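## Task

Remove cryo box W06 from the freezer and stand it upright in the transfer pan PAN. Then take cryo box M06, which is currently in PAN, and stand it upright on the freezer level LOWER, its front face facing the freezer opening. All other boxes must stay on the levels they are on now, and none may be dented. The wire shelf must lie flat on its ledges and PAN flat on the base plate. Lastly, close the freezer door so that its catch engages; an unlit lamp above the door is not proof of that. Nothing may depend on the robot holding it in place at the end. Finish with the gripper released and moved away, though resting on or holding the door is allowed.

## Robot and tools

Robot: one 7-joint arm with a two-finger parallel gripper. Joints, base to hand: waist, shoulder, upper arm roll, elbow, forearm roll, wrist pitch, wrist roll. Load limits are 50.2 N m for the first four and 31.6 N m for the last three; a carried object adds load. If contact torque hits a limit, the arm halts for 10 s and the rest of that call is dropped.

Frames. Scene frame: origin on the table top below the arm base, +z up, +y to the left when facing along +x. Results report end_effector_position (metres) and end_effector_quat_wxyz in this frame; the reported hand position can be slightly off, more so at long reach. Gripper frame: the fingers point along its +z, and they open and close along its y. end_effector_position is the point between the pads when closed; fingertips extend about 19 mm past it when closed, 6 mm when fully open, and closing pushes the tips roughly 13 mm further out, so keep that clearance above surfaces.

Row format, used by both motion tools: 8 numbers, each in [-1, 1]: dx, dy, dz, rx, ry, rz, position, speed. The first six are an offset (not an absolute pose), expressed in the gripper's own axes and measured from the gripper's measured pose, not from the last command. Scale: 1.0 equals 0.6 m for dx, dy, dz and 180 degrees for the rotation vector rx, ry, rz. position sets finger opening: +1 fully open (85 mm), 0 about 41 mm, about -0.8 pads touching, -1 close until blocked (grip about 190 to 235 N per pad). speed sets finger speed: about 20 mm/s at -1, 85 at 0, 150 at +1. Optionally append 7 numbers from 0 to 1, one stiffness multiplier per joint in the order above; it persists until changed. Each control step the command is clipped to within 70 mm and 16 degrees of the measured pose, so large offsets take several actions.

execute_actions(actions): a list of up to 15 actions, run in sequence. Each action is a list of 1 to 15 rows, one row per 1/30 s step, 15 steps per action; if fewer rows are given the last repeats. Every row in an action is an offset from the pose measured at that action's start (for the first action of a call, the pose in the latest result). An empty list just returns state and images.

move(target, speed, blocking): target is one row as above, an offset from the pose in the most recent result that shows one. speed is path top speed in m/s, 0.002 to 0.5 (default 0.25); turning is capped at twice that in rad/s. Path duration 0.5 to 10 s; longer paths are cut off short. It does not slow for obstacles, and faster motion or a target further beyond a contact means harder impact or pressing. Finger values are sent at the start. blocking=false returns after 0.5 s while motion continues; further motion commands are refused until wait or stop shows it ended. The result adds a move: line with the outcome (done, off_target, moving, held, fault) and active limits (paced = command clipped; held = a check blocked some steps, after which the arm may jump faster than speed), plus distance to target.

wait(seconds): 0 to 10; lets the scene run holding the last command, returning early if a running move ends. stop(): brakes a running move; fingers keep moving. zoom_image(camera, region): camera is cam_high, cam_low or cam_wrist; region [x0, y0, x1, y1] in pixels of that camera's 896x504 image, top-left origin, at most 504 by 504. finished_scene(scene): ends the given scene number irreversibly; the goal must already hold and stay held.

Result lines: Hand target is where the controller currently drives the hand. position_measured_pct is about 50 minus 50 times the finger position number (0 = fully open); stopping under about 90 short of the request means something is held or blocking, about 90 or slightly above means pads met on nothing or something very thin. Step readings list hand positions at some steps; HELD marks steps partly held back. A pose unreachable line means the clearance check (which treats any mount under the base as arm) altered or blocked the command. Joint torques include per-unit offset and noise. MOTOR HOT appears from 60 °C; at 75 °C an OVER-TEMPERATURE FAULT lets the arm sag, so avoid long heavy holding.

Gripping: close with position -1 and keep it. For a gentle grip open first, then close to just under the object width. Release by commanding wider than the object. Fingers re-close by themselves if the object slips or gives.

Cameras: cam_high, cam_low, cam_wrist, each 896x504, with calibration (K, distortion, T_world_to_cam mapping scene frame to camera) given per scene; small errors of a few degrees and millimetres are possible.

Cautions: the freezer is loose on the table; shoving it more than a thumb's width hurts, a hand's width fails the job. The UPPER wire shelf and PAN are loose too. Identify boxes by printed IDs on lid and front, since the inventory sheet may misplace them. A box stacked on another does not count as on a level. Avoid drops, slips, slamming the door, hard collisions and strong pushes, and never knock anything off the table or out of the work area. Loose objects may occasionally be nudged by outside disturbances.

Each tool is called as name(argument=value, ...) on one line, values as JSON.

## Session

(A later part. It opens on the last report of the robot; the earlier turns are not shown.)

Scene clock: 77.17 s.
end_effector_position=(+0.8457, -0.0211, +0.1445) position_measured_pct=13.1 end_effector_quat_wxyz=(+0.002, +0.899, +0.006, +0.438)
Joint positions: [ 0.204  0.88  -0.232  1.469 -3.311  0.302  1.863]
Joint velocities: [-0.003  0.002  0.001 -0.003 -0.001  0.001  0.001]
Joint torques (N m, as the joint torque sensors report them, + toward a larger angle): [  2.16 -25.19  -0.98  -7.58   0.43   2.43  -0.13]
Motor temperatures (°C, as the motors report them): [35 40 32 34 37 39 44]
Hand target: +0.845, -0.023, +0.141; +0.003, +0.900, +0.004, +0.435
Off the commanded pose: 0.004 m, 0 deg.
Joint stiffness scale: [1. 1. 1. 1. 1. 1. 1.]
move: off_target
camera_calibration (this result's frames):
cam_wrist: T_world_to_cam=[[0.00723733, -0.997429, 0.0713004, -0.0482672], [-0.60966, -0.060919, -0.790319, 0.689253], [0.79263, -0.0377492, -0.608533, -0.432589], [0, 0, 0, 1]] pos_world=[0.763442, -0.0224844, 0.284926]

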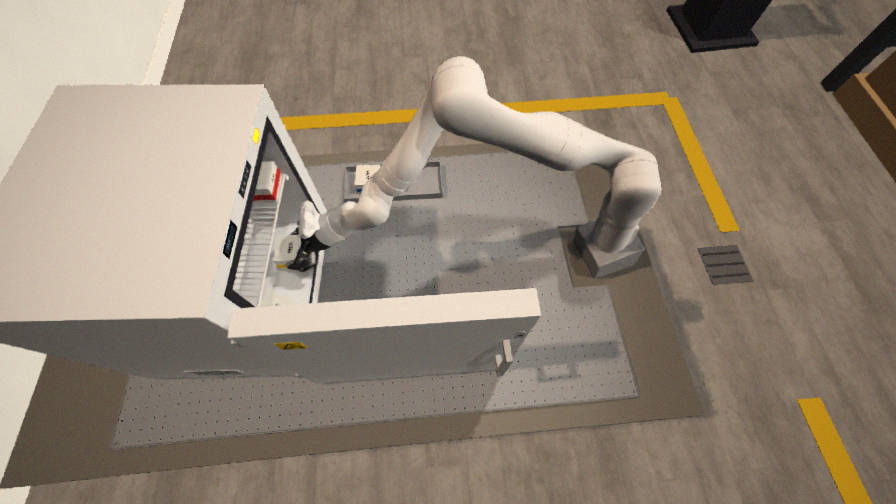

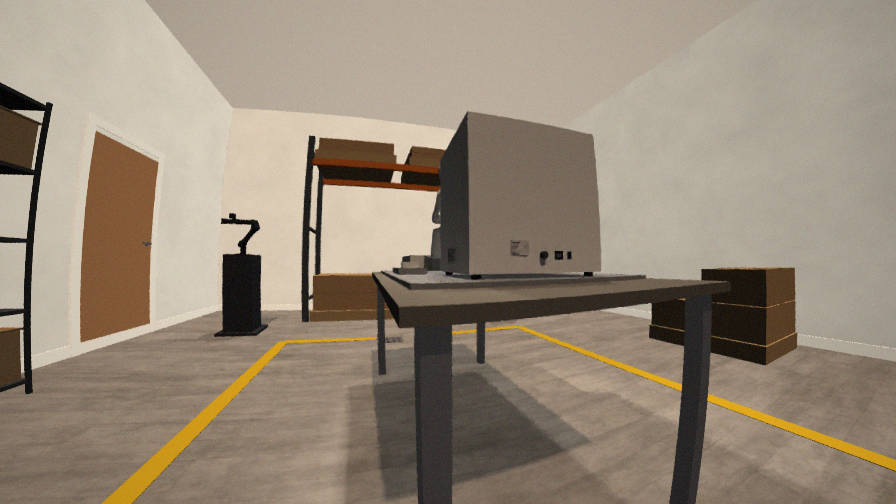

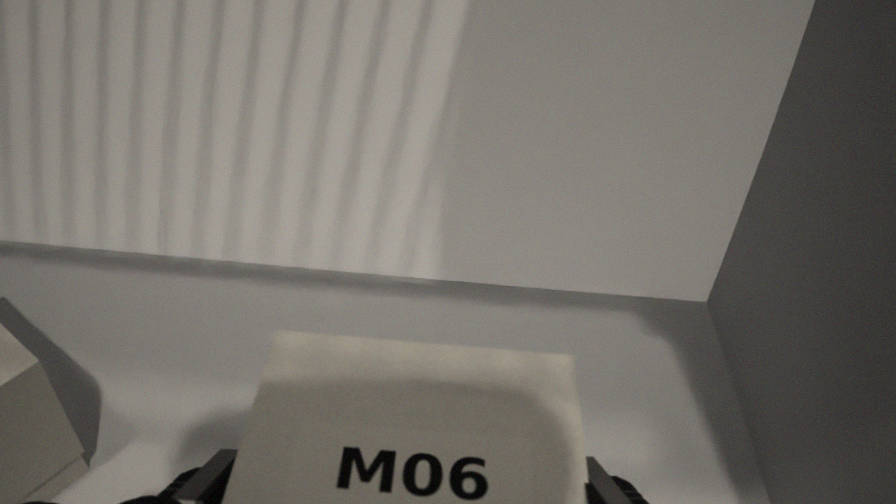

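move(target=[0,0,0.053,0,0,0,0.71,-1], speed=0.03)

move(target=[0,0,0,0,0,0,1,0])

move(target=[-0.1,0,-0.4,0,0,0,1,0], speed=0.2)

move(target=[0.28,0,-0.52,0,-0.15,0,-1,0])

move(target=[0,-0.65,0,0,0,0,-1,0])

Scene clock: 78.70 s.
end_effector_position=(+0.8721, -0.0201, +0.1300) position_measured_pct=13.1 end_effector_quat_wxyz=(+0.001, +0.897, +0.006, +0.442)
Joint positions: [ 0.184  0.946 -0.216  1.357 -3.311  0.265  1.863]
Joint velocities: [-0.002  0.003  0.002 -0.004 -0.001  0.    -0.   ]
Joint torques (N m, as the joint torque sensors report them, + toward a larger angle): [  1.6  -24.52  -1.58  -7.78   0.3    1.87  -0.28]
Motor temperatures (°C, as the motors report them): [35 40 32 34 37 39 44]
Hand target: +0.871, -0.021, +0.125; +0.002, +0.899, +0.006, +0.438
Off the commanded pose: 0.005 m, 1 deg.
Joint stiffness scale: [1. 1. 1. 1. 1. 1. 1.]
move: off_target
camera_calibration (this result's frames):
cam_wrist: T_world_to_cam=[[0.00815039, -0.997487, 0.0703792, -0.0470432], [-0.6022, -0.0610839, -0.796005, 0.688168], [0.798304, -0.0358946, -0.601184, -0.468167], [0, 0, 0, 1]] pos_world=[0.788537, -0.0216937, 0.269642]

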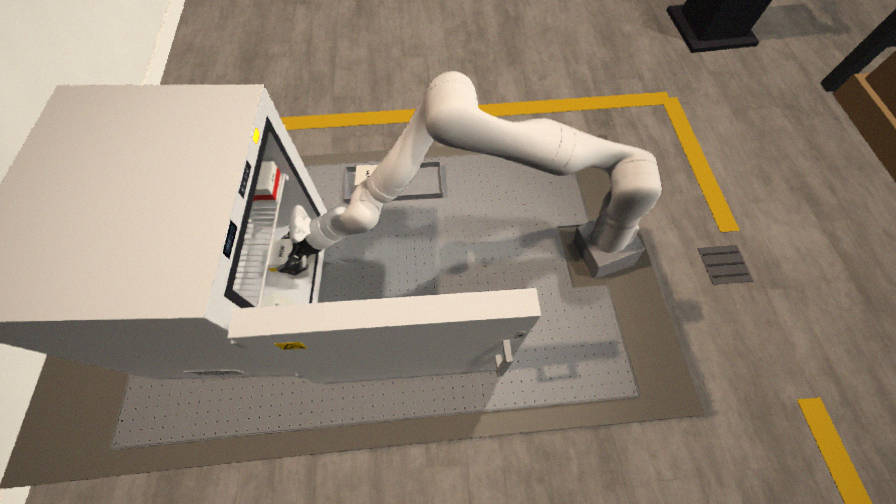

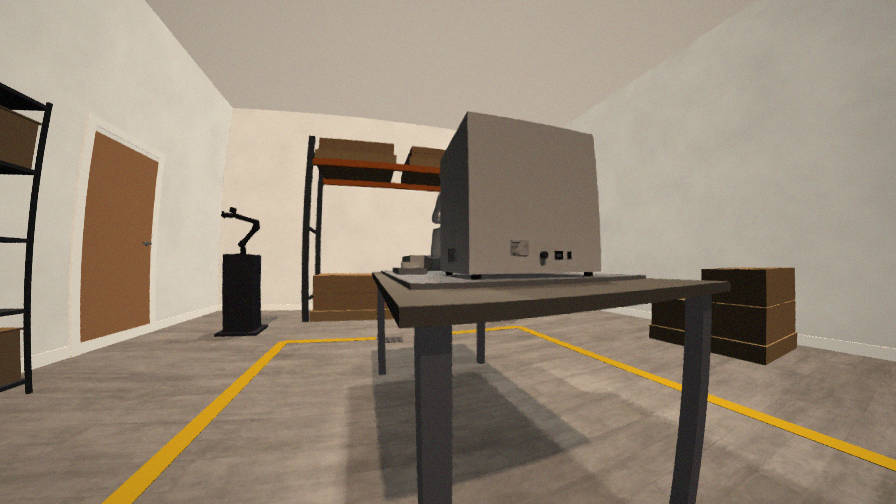

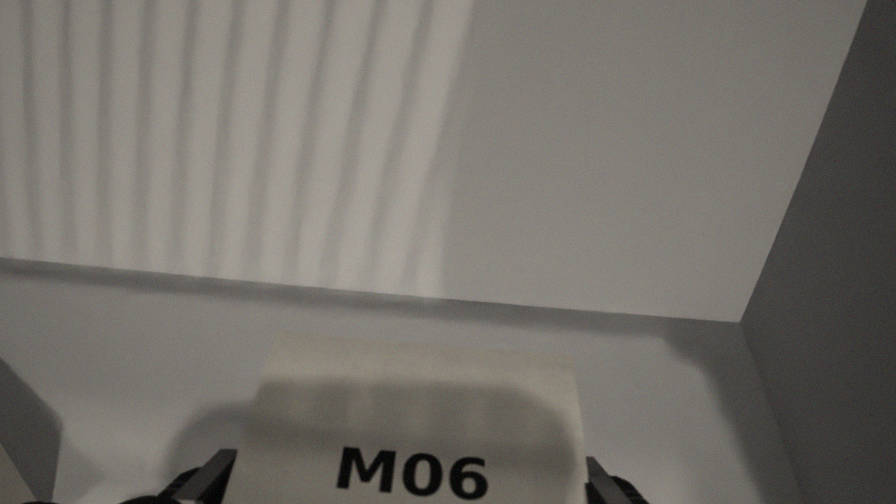

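Scene clock: 79.20 s.
end_effector_position=(+0.8721, -0.0201, +0.1300) position_measured_pct=0.0 end_effector_quat_wxyz=(+0.001, +0.897, +0.006, +0.442)
Joint positions: [ 0.184  0.946 -0.216  1.356 -3.311  0.265  1.863]
Joint velocities: [ 0.     0.    -0.    -0.     0.001  0.001 -0.001]
Joint torques (N m, as the joint torque sensors report them, + toward a larger angle): [  1.65 -25.68  -1.13  -7.9    0.41   2.01  -0.15]
Motor temperatures (°C, as the motors report them): [35 40 32 34 37 39 44]
Hand target: +0.872, -0.020, +0.130; +0.001, +0.897, +0.006, +0.442
Off the commanded pose: 0.000 m, 0 deg.
Joint stiffness scale: [1. 1. 1. 1. 1. 1. 1.]
move: done
camera_calibration (this result's frames):
cam_wrist: T_world_to_cam=[[0.00815364, -0.997486, 0.0703907, -0.0470452], [-0.602182, -0.0610958, -0.796017, 0.688164], [0.798317, -0.0358976, -0.601167, -0.468191], [0, 0, 0, 1]] pos_world=[0.788548, -0.0216899, 0.269642]

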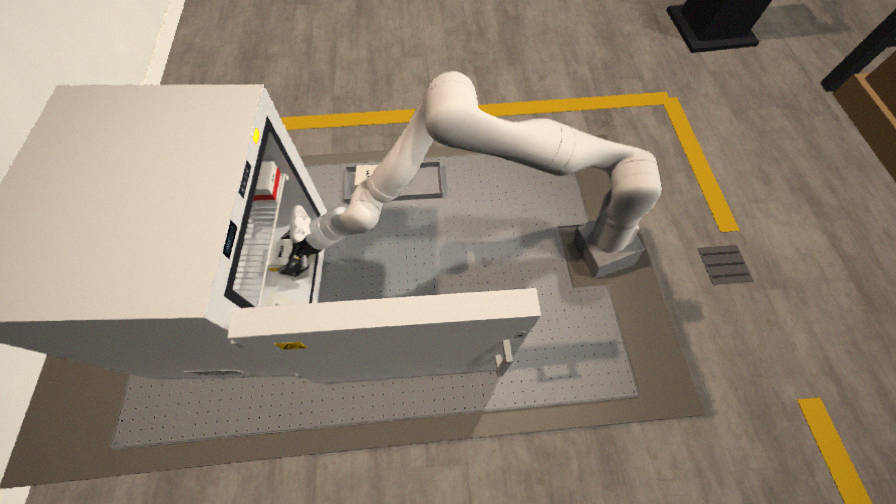

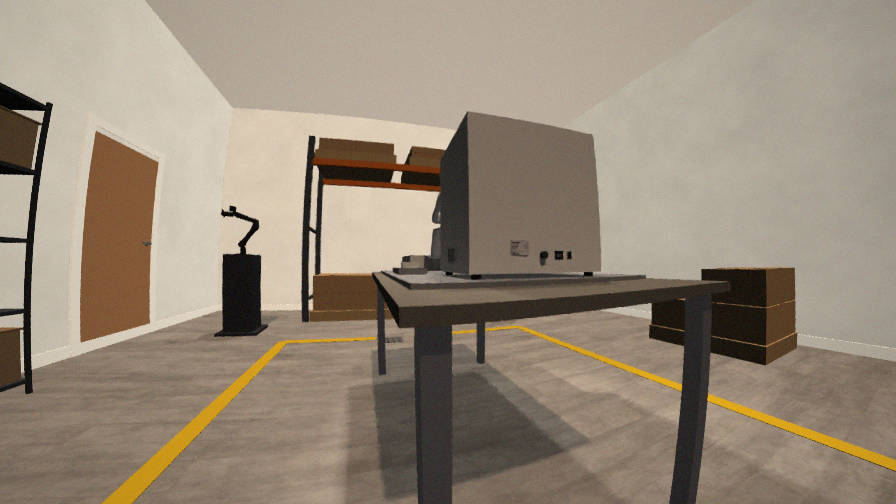

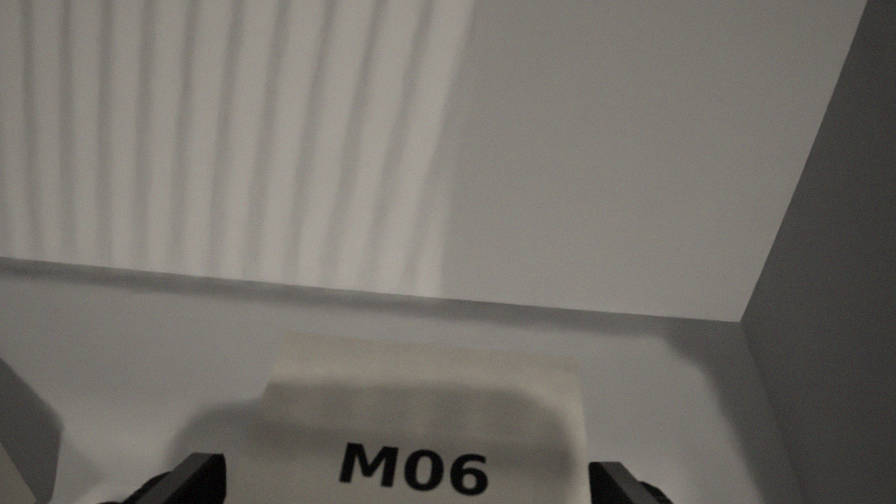

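Scene clock: 81.03 s.
end_effector_position=(+0.6450, -0.0241, +0.2254) position_measured_pct=0.0 end_effector_quat_wxyz=(+0.004, +0.899, +0.005, +0.439)
Joint positions: [ 0.349  0.499 -0.331  2.191 -3.212  0.632  1.74 ]
Joint velocities: [ 0.005 -0.003 -0.004 -0.001  0.001 -0.001 -0.001]
Joint torques (N m, as the joint torque sensors report them, + toward a larger angle): [  1.63 -17.02  -0.78  -4.59   0.35   2.13  -0.26]
Motor temperatures (°C, as the motors report them): [35 40 32 34 37 39 44]
Hand target: +0.645, -0.022, +0.228; +0.001, +0.897, +0.006, +0.442
Off the commanded pose: 0.004 m, 1 deg.
Joint stiffness scale: [1. 1. 1. 1. 1. 1. 1.]
move: off_target
camera_calibration (this result's frames):
cam_wrist: T_world_to_cam=[[0.00374777, -0.997289, 0.0734935, -0.0538182], [-0.60789, -0.0606276, -0.791703, 0.629857], [0.794012, -0.0417088, -0.606469, -0.225884], [0, 0, 0, 1]] pos_world=[0.56244, -0.0249069, 0.365624]

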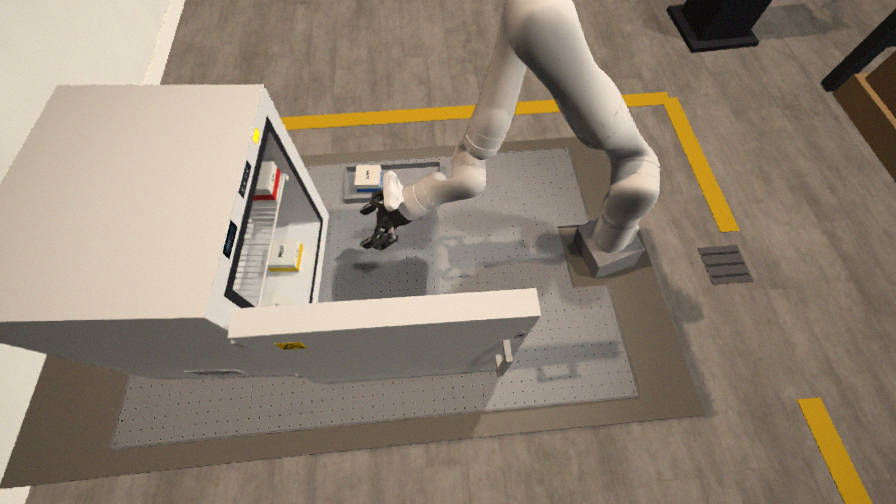

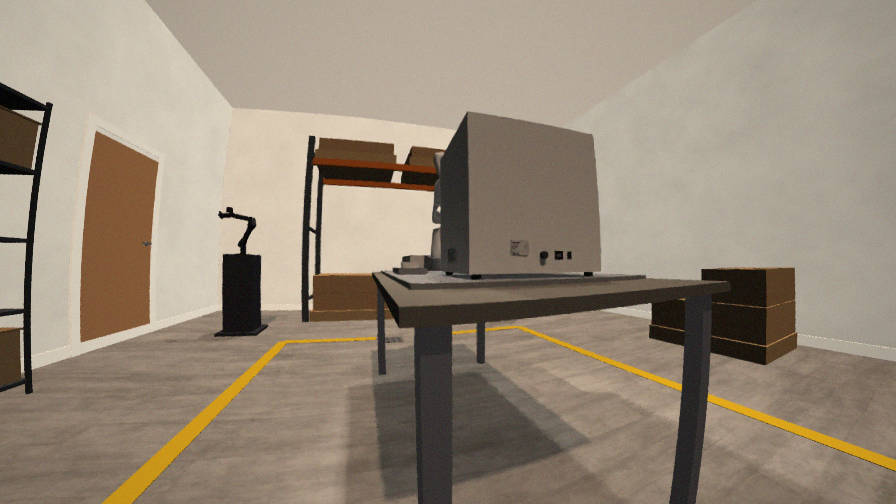

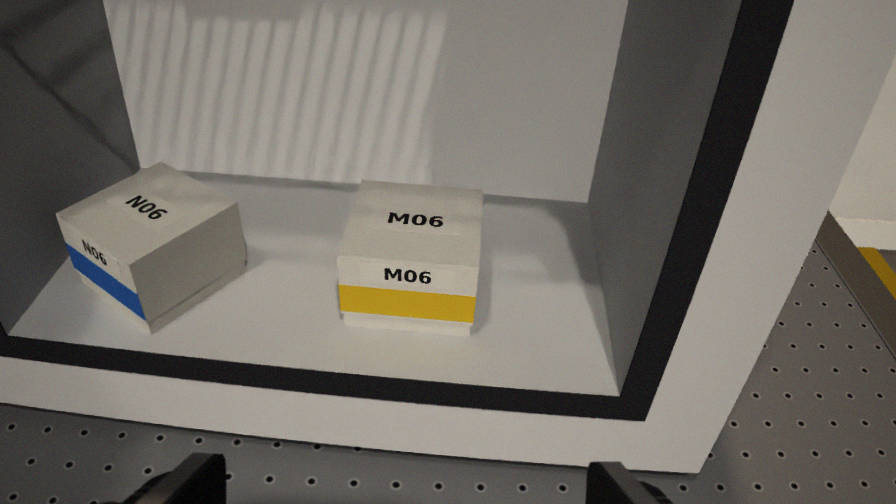

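Scene clock: 83.07 s.
end_effector_position=(+0.5015, -0.0186, +0.5509) position_measured_pct=91.7 end_effector_quat_wxyz=(+0.003, +0.975, +0.007, +0.220)
Joint positions: [ 0.508 -0.182 -0.236  1.497 -3.361 -1.205  1.798]
Joint velocities: [ 0.009  0.008  0.    -0.002 -0.001 -0.002  0.001]
Joint torques (N m, as the joint torque sensors report them, + toward a larger angle): [  0.4   -9.38   0.95 -10.03  -0.07   1.02  -0.3 ]
Motor temperatures (°C, as the motors report them): [35 40 32 34 37 39 44]
Hand target: +0.501, -0.022, +0.550; +0.005, +0.976, +0.003, +0.217
Off the commanded pose: 0.003 m, 1 deg.
Joint stiffness scale: [1. 1. 1. 1. 1. 1. 1.]
move: done
camera_calibration (this result's frames):
cam_wrist: T_world_to_cam=[[0.038293, -0.99705, 0.0665218, -0.0851455], [-0.898139, -0.0635234, -0.435098, 0.749762], [0.43804, -0.0430846, -0.897922, 0.424794], [0, 0, 0, 1]] pos_world=[0.490574, -0.0189648, 0.713316]

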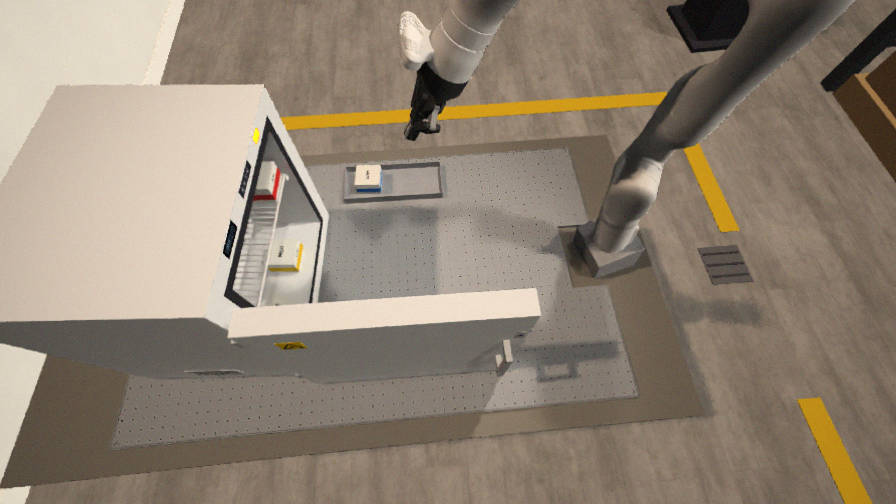

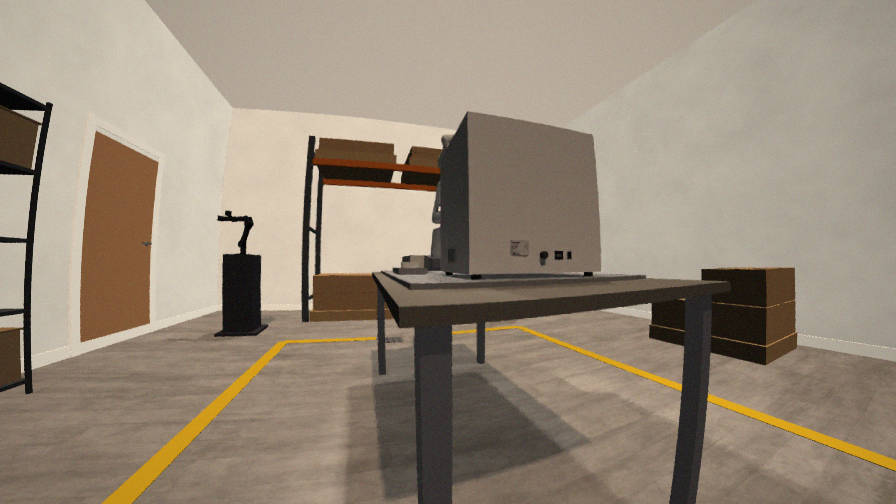

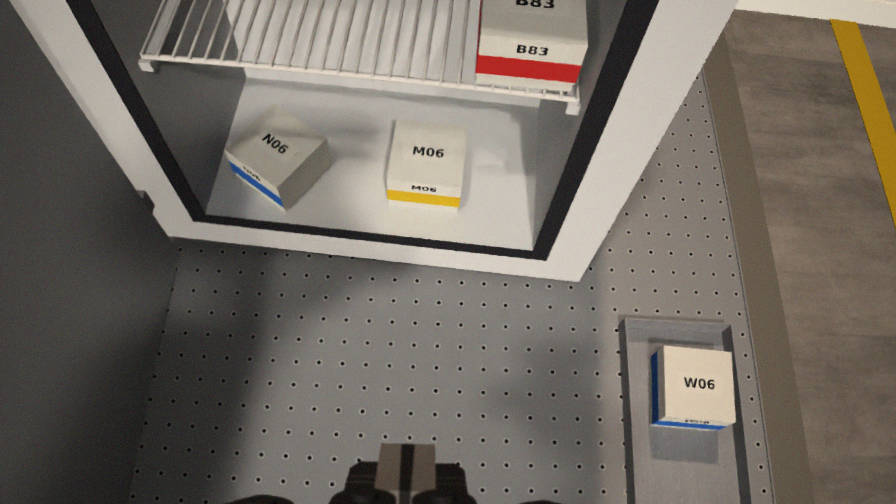

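Scene clock: 85.63 s.
end_effector_position=(+0.4946, +0.3733, +0.5484) position_measured_pct=91.7 end_effector_quat_wxyz=(-0.001, +0.975, +0.006, +0.221)
Joint positions: [-0.322  0.407 -1.256  0.992 -2.08  -1.772  0.346]
Joint velocities: [-0.005  0.001  0.001 -0.001  0.002 -0.     0.   ]
Joint torques (N m, as the joint torque sensors report them, + toward a larger angle): [ -1.33 -17.82  -3.93  -7.23   1.53   0.34  -0.03]
Motor temperatures (°C, as the motors report them): [35 40 32 34 37 39 44]
Hand target: +0.497, +0.371, +0.547; +0.004, +0.975, +0.005, +0.221
Off the commanded pose: 0.003 m, 0 deg.
Joint stiffness scale: [1. 1. 1. 1. 1. 1. 1.]
move: done
camera_calibration (this result's frames):
cam_wrist: T_world_to_cam=[[0.0382748, -0.997578, 0.0580822, 0.310827], [-0.897856, -0.0598459, -0.436204, 0.766372], [0.438623, -0.0354539, -0.897971, 0.439311], [0, 0, 0, 1]] pos_world=[0.483502, 0.371513, 0.71073]

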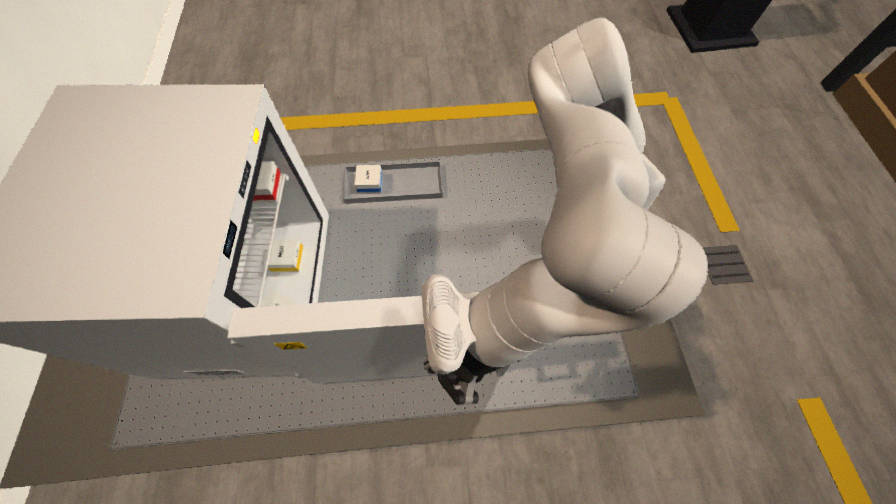

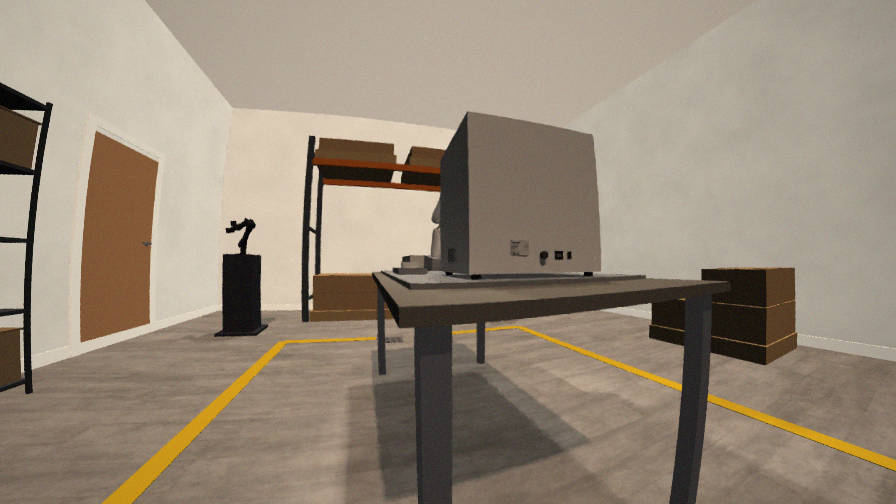

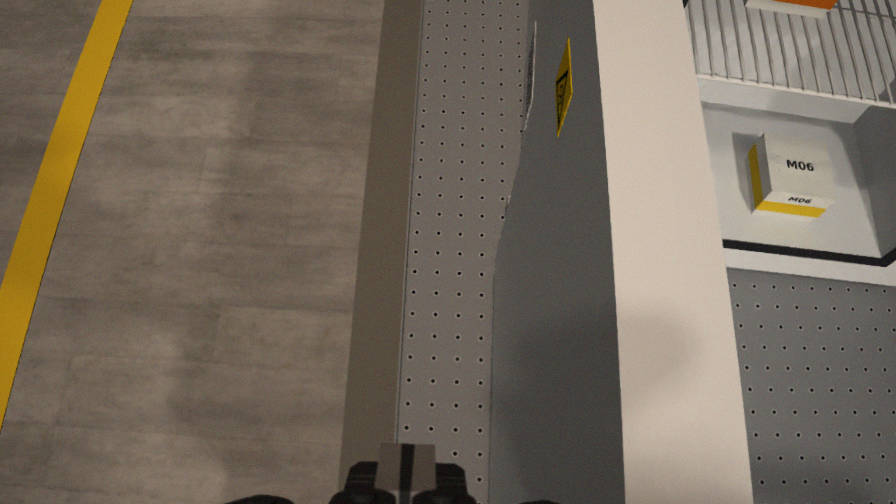

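move(target=[0,0,0.165,0,0,0,-1,0])

move(target=[0,0.6,0,0,0,0,-1,0], speed=0.1)

move(target=[0.218,0.22,0.16,0,0.14,0,-1,0], speed=0.08)

move(target=[0.048,0,0.058,0,0,0,-1,0], speed=0.03)

Scene clock: 86.70 s.
end_effector_position=(+0.5335, +0.3756, +0.4618) position_measured_pct=91.7 end_effector_quat_wxyz=(-0.002, +0.976, +0.009, +0.219)
Joint positions: [-0.216  0.488 -1.236  1.167 -2.066 -1.566  0.284]
Joint velocities: [ 0.002  0.002 -0.     0.001  0.002  0.    -0.002]
Joint torques (N m, as the joint torque sensors report them, + toward a larger angle): [ -1.23 -18.42  -4.75  -7.25   1.5    0.08  -0.19]
Motor temperatures (°C, as the motors report them): [35 40 32 34 37 39 44]
Hand target: +0.537, +0.374, +0.459; -0.001, +0.975, +0.006, +0.221
Off the commanded pose: 0.005 m, 1 deg.
Joint stiffness scale: [1. 1. 1. 1. 1. 1. 1.]
move: off_target
camera_calibration (this result's frames):
cam_wrist: T_world_to_cam=[[0.0463479, -0.997302, 0.0569315, 0.312781], [-0.899074, -0.0664849, -0.432718, 0.765231], [0.435336, -0.03113, -0.89973, 0.345525], [0, 0, 0, 1]] pos_world=[0.523083, 0.373569, 0.624202]

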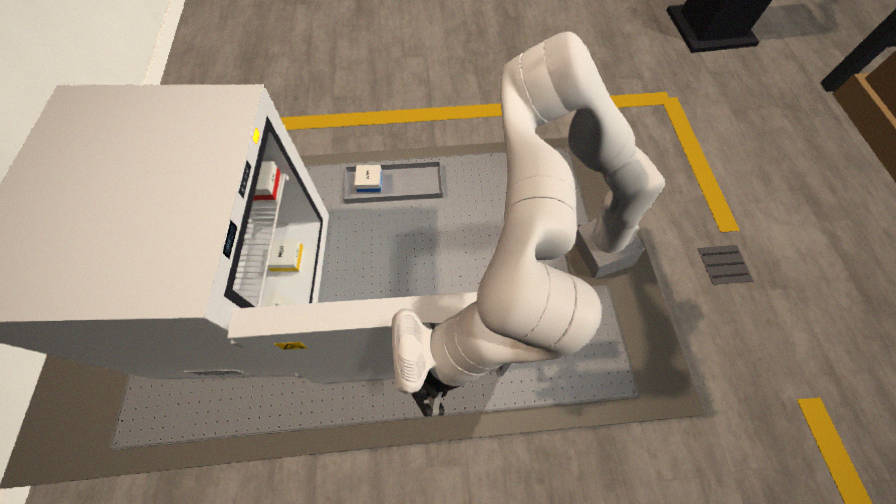

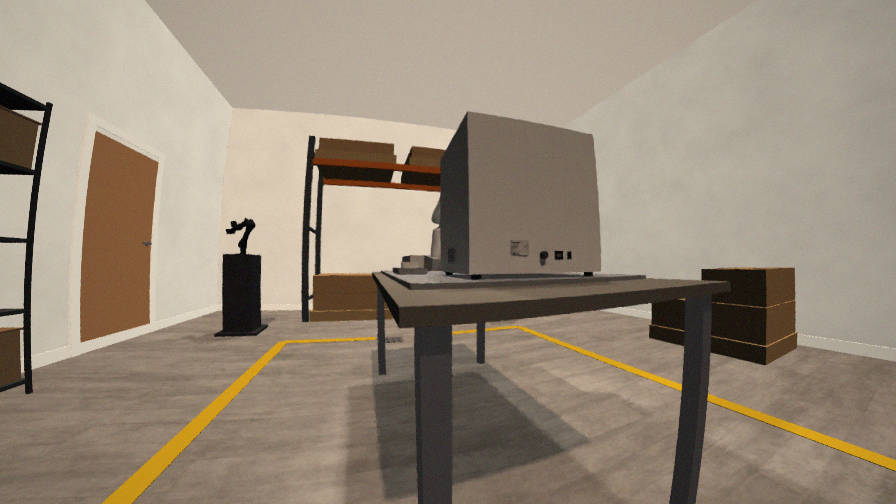

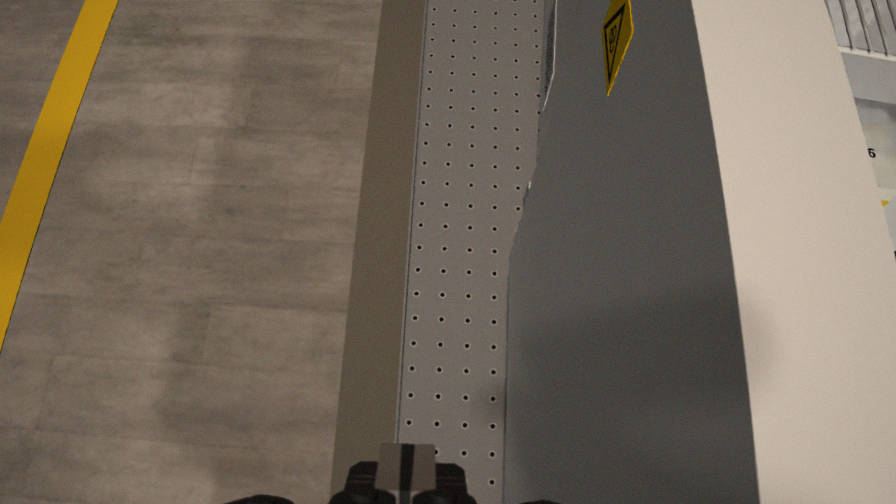

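Scene clock: 90.83 s.
end_effector_position=(+0.5424, +0.0162, +0.4614) position_measured_pct=91.7 end_effector_quat_wxyz=(-0.003, +0.976, +0.006, +0.218)
Joint positions: [ 1.411  0.519 -2.069  1.641 -2.318 -1.221  0.856]
Joint velocities: [ 0.007 -0.     0.     0.    -0.    -0.     0.005]
Joint torques (N m, as the joint torque sensors report them, + toward a larger angle): [ 1.69 -6.27 -5.11 -8.97  1.29  0.84 -0.19]
Motor temperatures (°C, as the motors report them): [35 40 32 34 37 39 44]
Hand target: +0.542, +0.015, +0.461; -0.002, +0.976, +0.010, +0.218
Off the commanded pose: 0.002 m, 0 deg.
Joint stiffness scale: [1. 1. 1. 1. 1. 1. 1.]
move: done
camera_calibration (this result's frames):
cam_wrist: T_world_to_cam=[[0.0407693, -0.997735, 0.0535032, -0.0413784], [-0.899914, -0.0599342, -0.431929, 0.74919], [0.434157, -0.0305389, -0.900319, 0.33099], [0, 0, 0, 1]] pos_world=[0.532192, 0.0137254, 0.623807]

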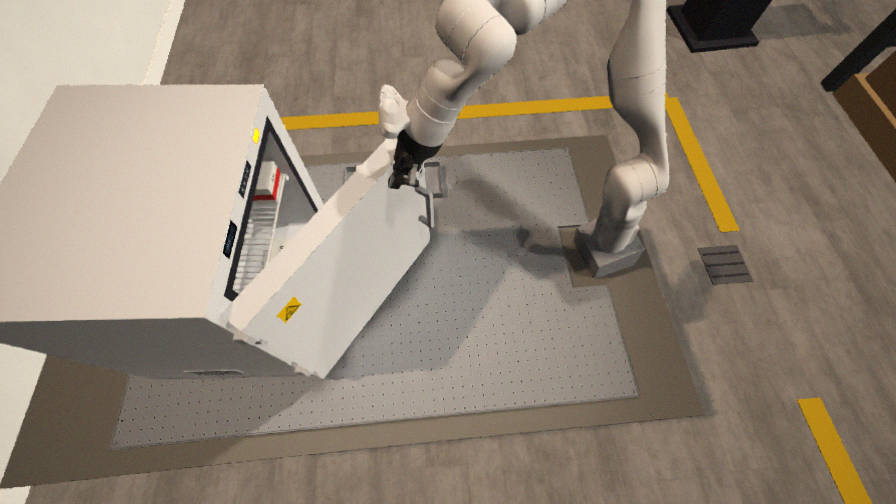

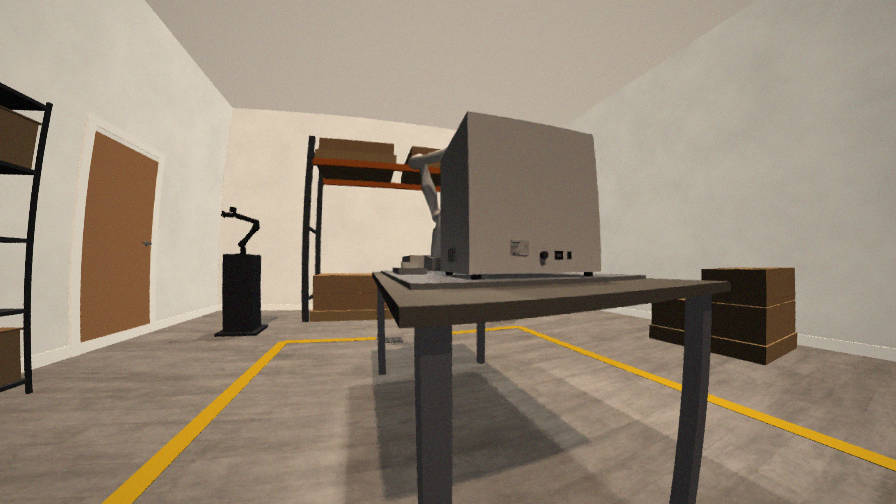

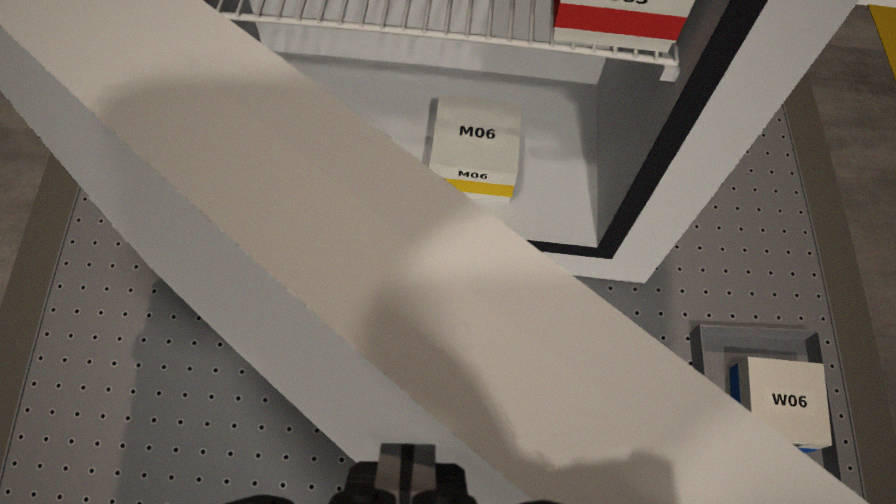

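Scene clock: 93.97 s.
end_effector_position=(+0.7016, -0.1111, +0.4294) position_measured_pct=91.7 end_effector_quat_wxyz=(-0.003, +0.906, +0.008, +0.423)
Joint positions: [ 1.336  0.722 -1.694  1.678 -1.804 -0.632  0.794]
Joint velocities: [-0.005  0.001  0.001  0.    -0.001  0.002  0.   ]
Joint torques (N m, as the joint torque sensors report them, + toward a larger angle): [  2.59 -12.9   -7.23  -8.24   1.17   1.64  -0.3 ]
Motor temperatures (°C, as the motors report them): [35 40 32 34 37 39 44]
Hand target: +0.704, -0.113, +0.429; -0.005, +0.905, +0.005, +0.426
Off the commanded pose: 0.003 m, 0 deg.
Joint stiffness scale: [1. 1. 1. 1. 1. 1. 1.]
move: done
camera_calibration (this result's frames):
cam_wrist: T_world_to_cam=[[0.017913, -0.997805, 0.0637484, -0.161622], [-0.634467, -0.0606208, -0.770569, 0.830079], [0.772742, -0.026643, -0.63416, -0.122262], [0, 0, 0, 1]] pos_world=[0.62403, -0.114205, 0.572403]

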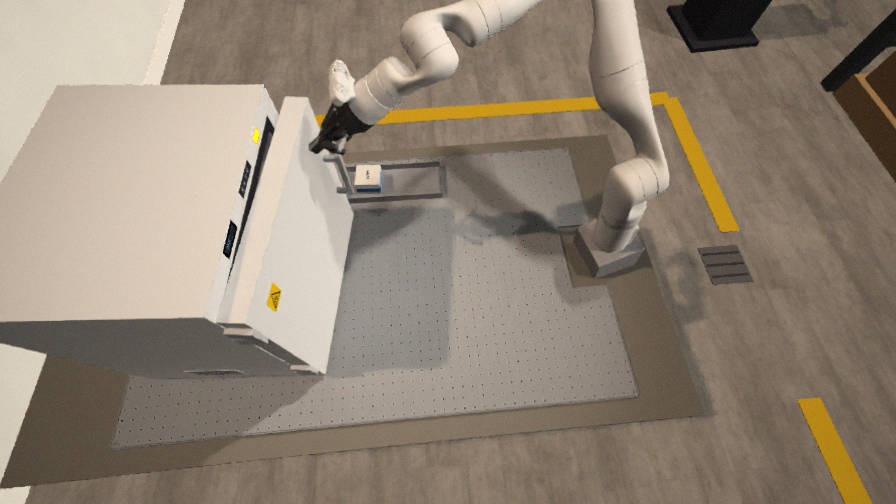

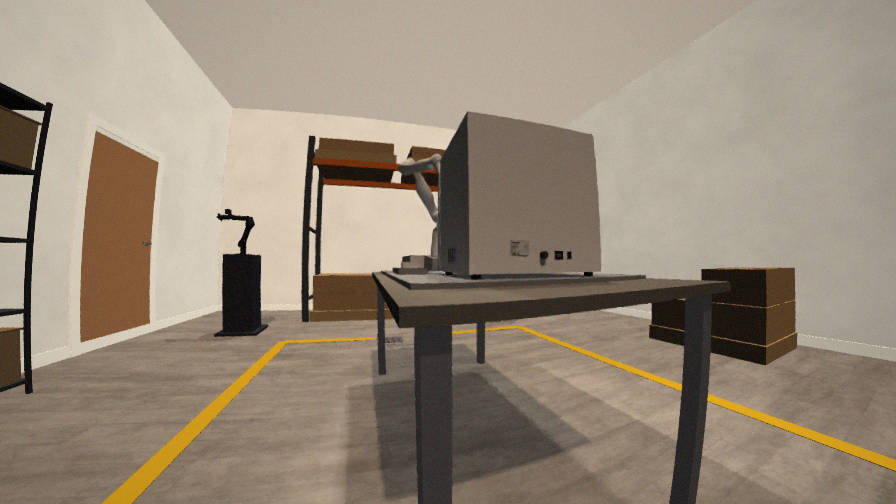

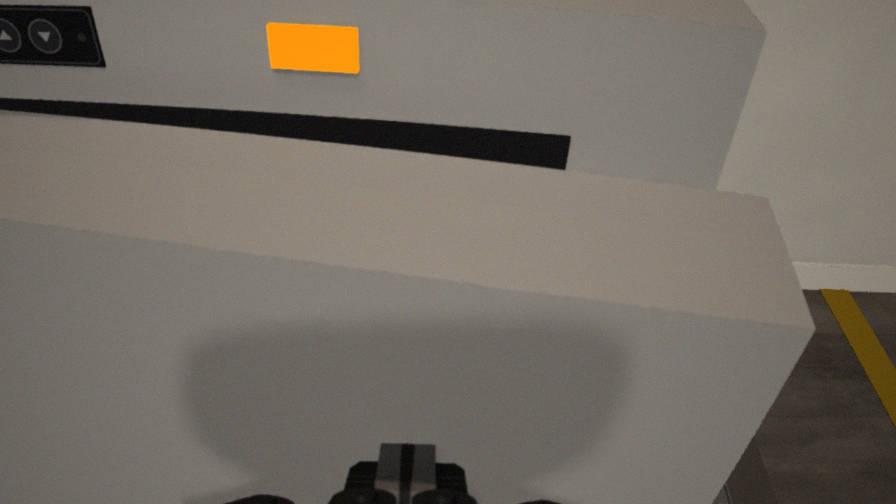

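Scene clock: 95.77 s.
end_effector_position=(+0.7410, -0.1119, +0.4267) position_measured_pct=91.7 end_effector_quat_wxyz=(-0.001, +0.909, +0.004, +0.418)
Joint positions: [ 1.198  0.761 -1.634  1.543 -1.808 -0.699  0.85 ]
Joint velocities: [-0.01   0.009  0.    -0.002 -0.001 -0.009 -0.001]
Joint torques (N m, as the joint torque sensors report them, + toward a larger angle): [ -2.69 -14.18  -8.28 -12.12   2.59   5.03  -0.14]
Motor temperatures (°C, as the motors report them): [35 40 32 34 37 39 44]
Hand target: +0.747, -0.110, +0.429; -0.003, +0.906, +0.008, +0.423
Off the commanded pose: 0.007 m, 1 deg.
Joint stiffness scale: [1. 1. 1. 1. 1. 1. 1.]
move: off_target
camera_calibration (this result's frames):
cam_wrist: T_world_to_cam=[[0.0103414, -0.997805, 0.0654035, -0.15803], [-0.644438, -0.0566625, -0.762554, 0.85733], [0.764586, -0.0342626, -0.64361, -0.145138], [0, 0, 0, 1]] pos_world=[0.665101, -0.114078, 0.570684]

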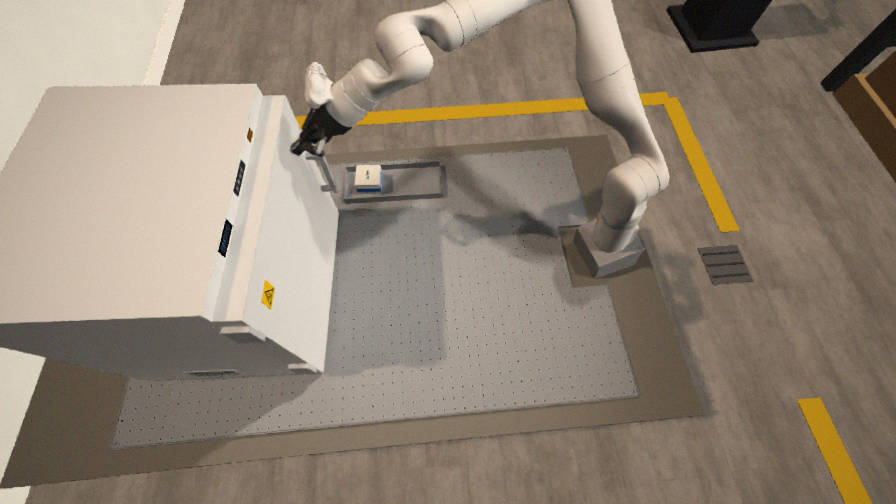

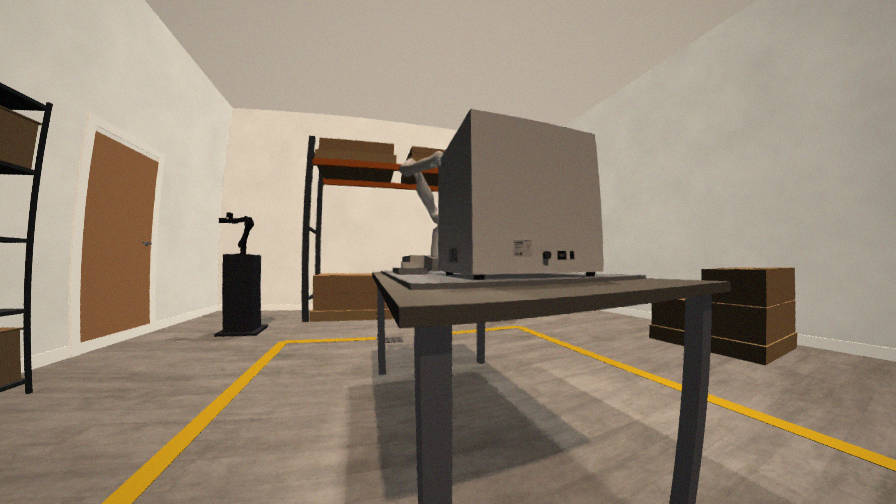

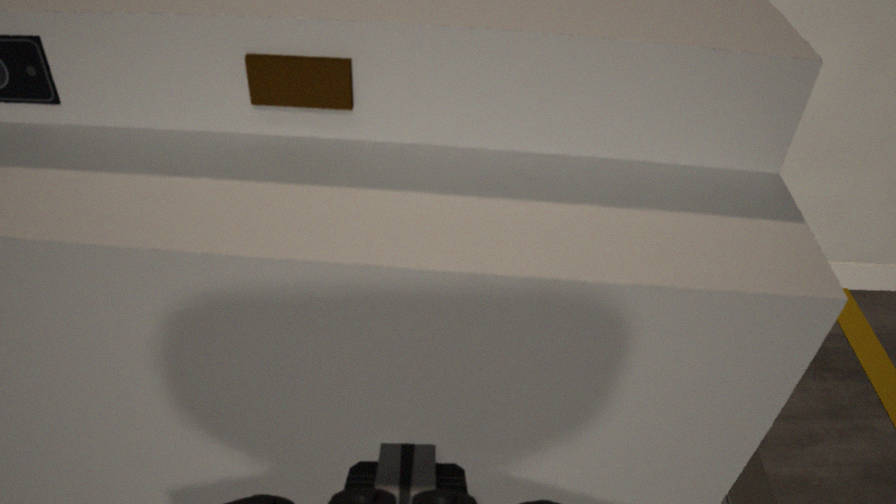

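move(target=[0,0,-0.1,0,0,0,-1,0])

finished_scene(scene=1)

Scene clock: 97.10 s.
end_effector_position=(+0.6976, -0.1146, +0.4659) position_measured_pct=91.7 end_effector_quat_wxyz=(-0.002, +0.908, +0.001, +0.420)
Joint positions: [ 1.37   0.717 -1.789  1.611 -1.898 -0.734  0.887]
Joint velocities: [ 0.005 -0.001 -0.001  0.     0.001 -0.001 -0.001]
Joint torques (N m, as the joint torque sensors report them, + toward a larger angle): [  2.35 -12.36  -7.29  -8.08   1.27   1.52  -0.19]
Motor temperatures (°C, as the motors report them): [35 40 32 34 37 39 44]
Hand target: +0.695, -0.112, +0.466; -0.001, +0.909, +0.004, +0.418
Off the commanded pose: 0.003 m, 0 deg.
Joint stiffness scale: [1. 1. 1. 1. 1. 1. 1.]
move: done
camera_calibration (this result's frames):
cam_wrist: T_world_to_cam=[[0.00514924, -0.998115, 0.0611537, -0.157196], [-0.641058, -0.05023, -0.765847, 0.859017], [0.767475, -0.0352595, -0.640108, -0.0905669], [0, 0, 0, 1]] pos_world=[0.620997, -0.116945, 0.609516]

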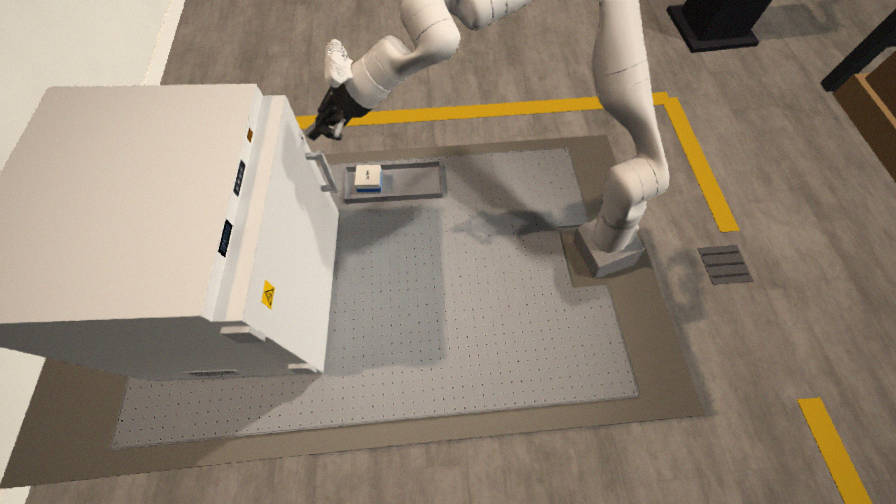

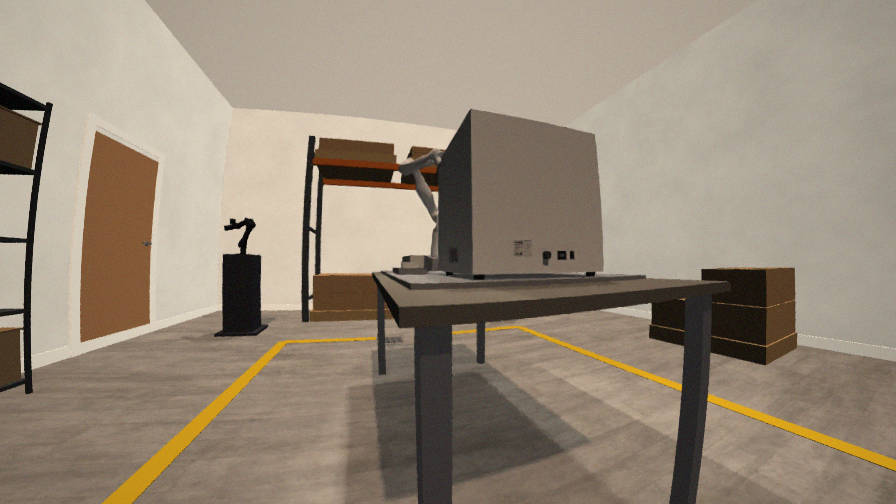

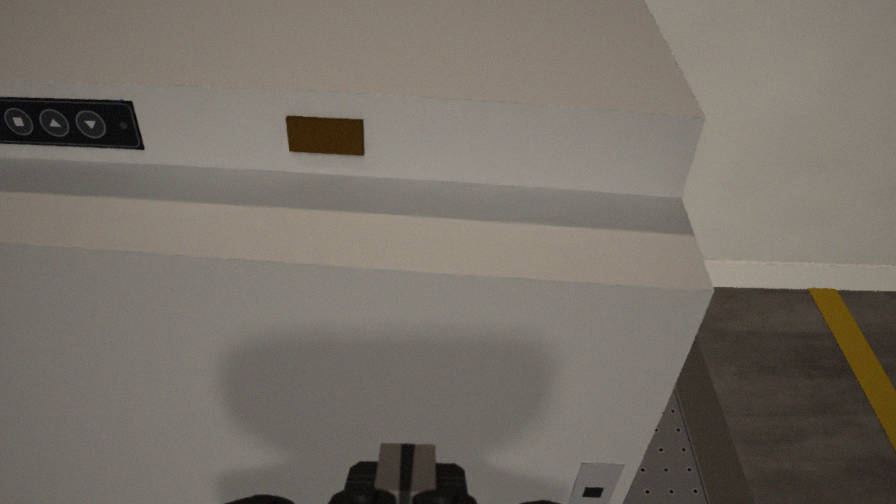

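The scene is finished: the task was done.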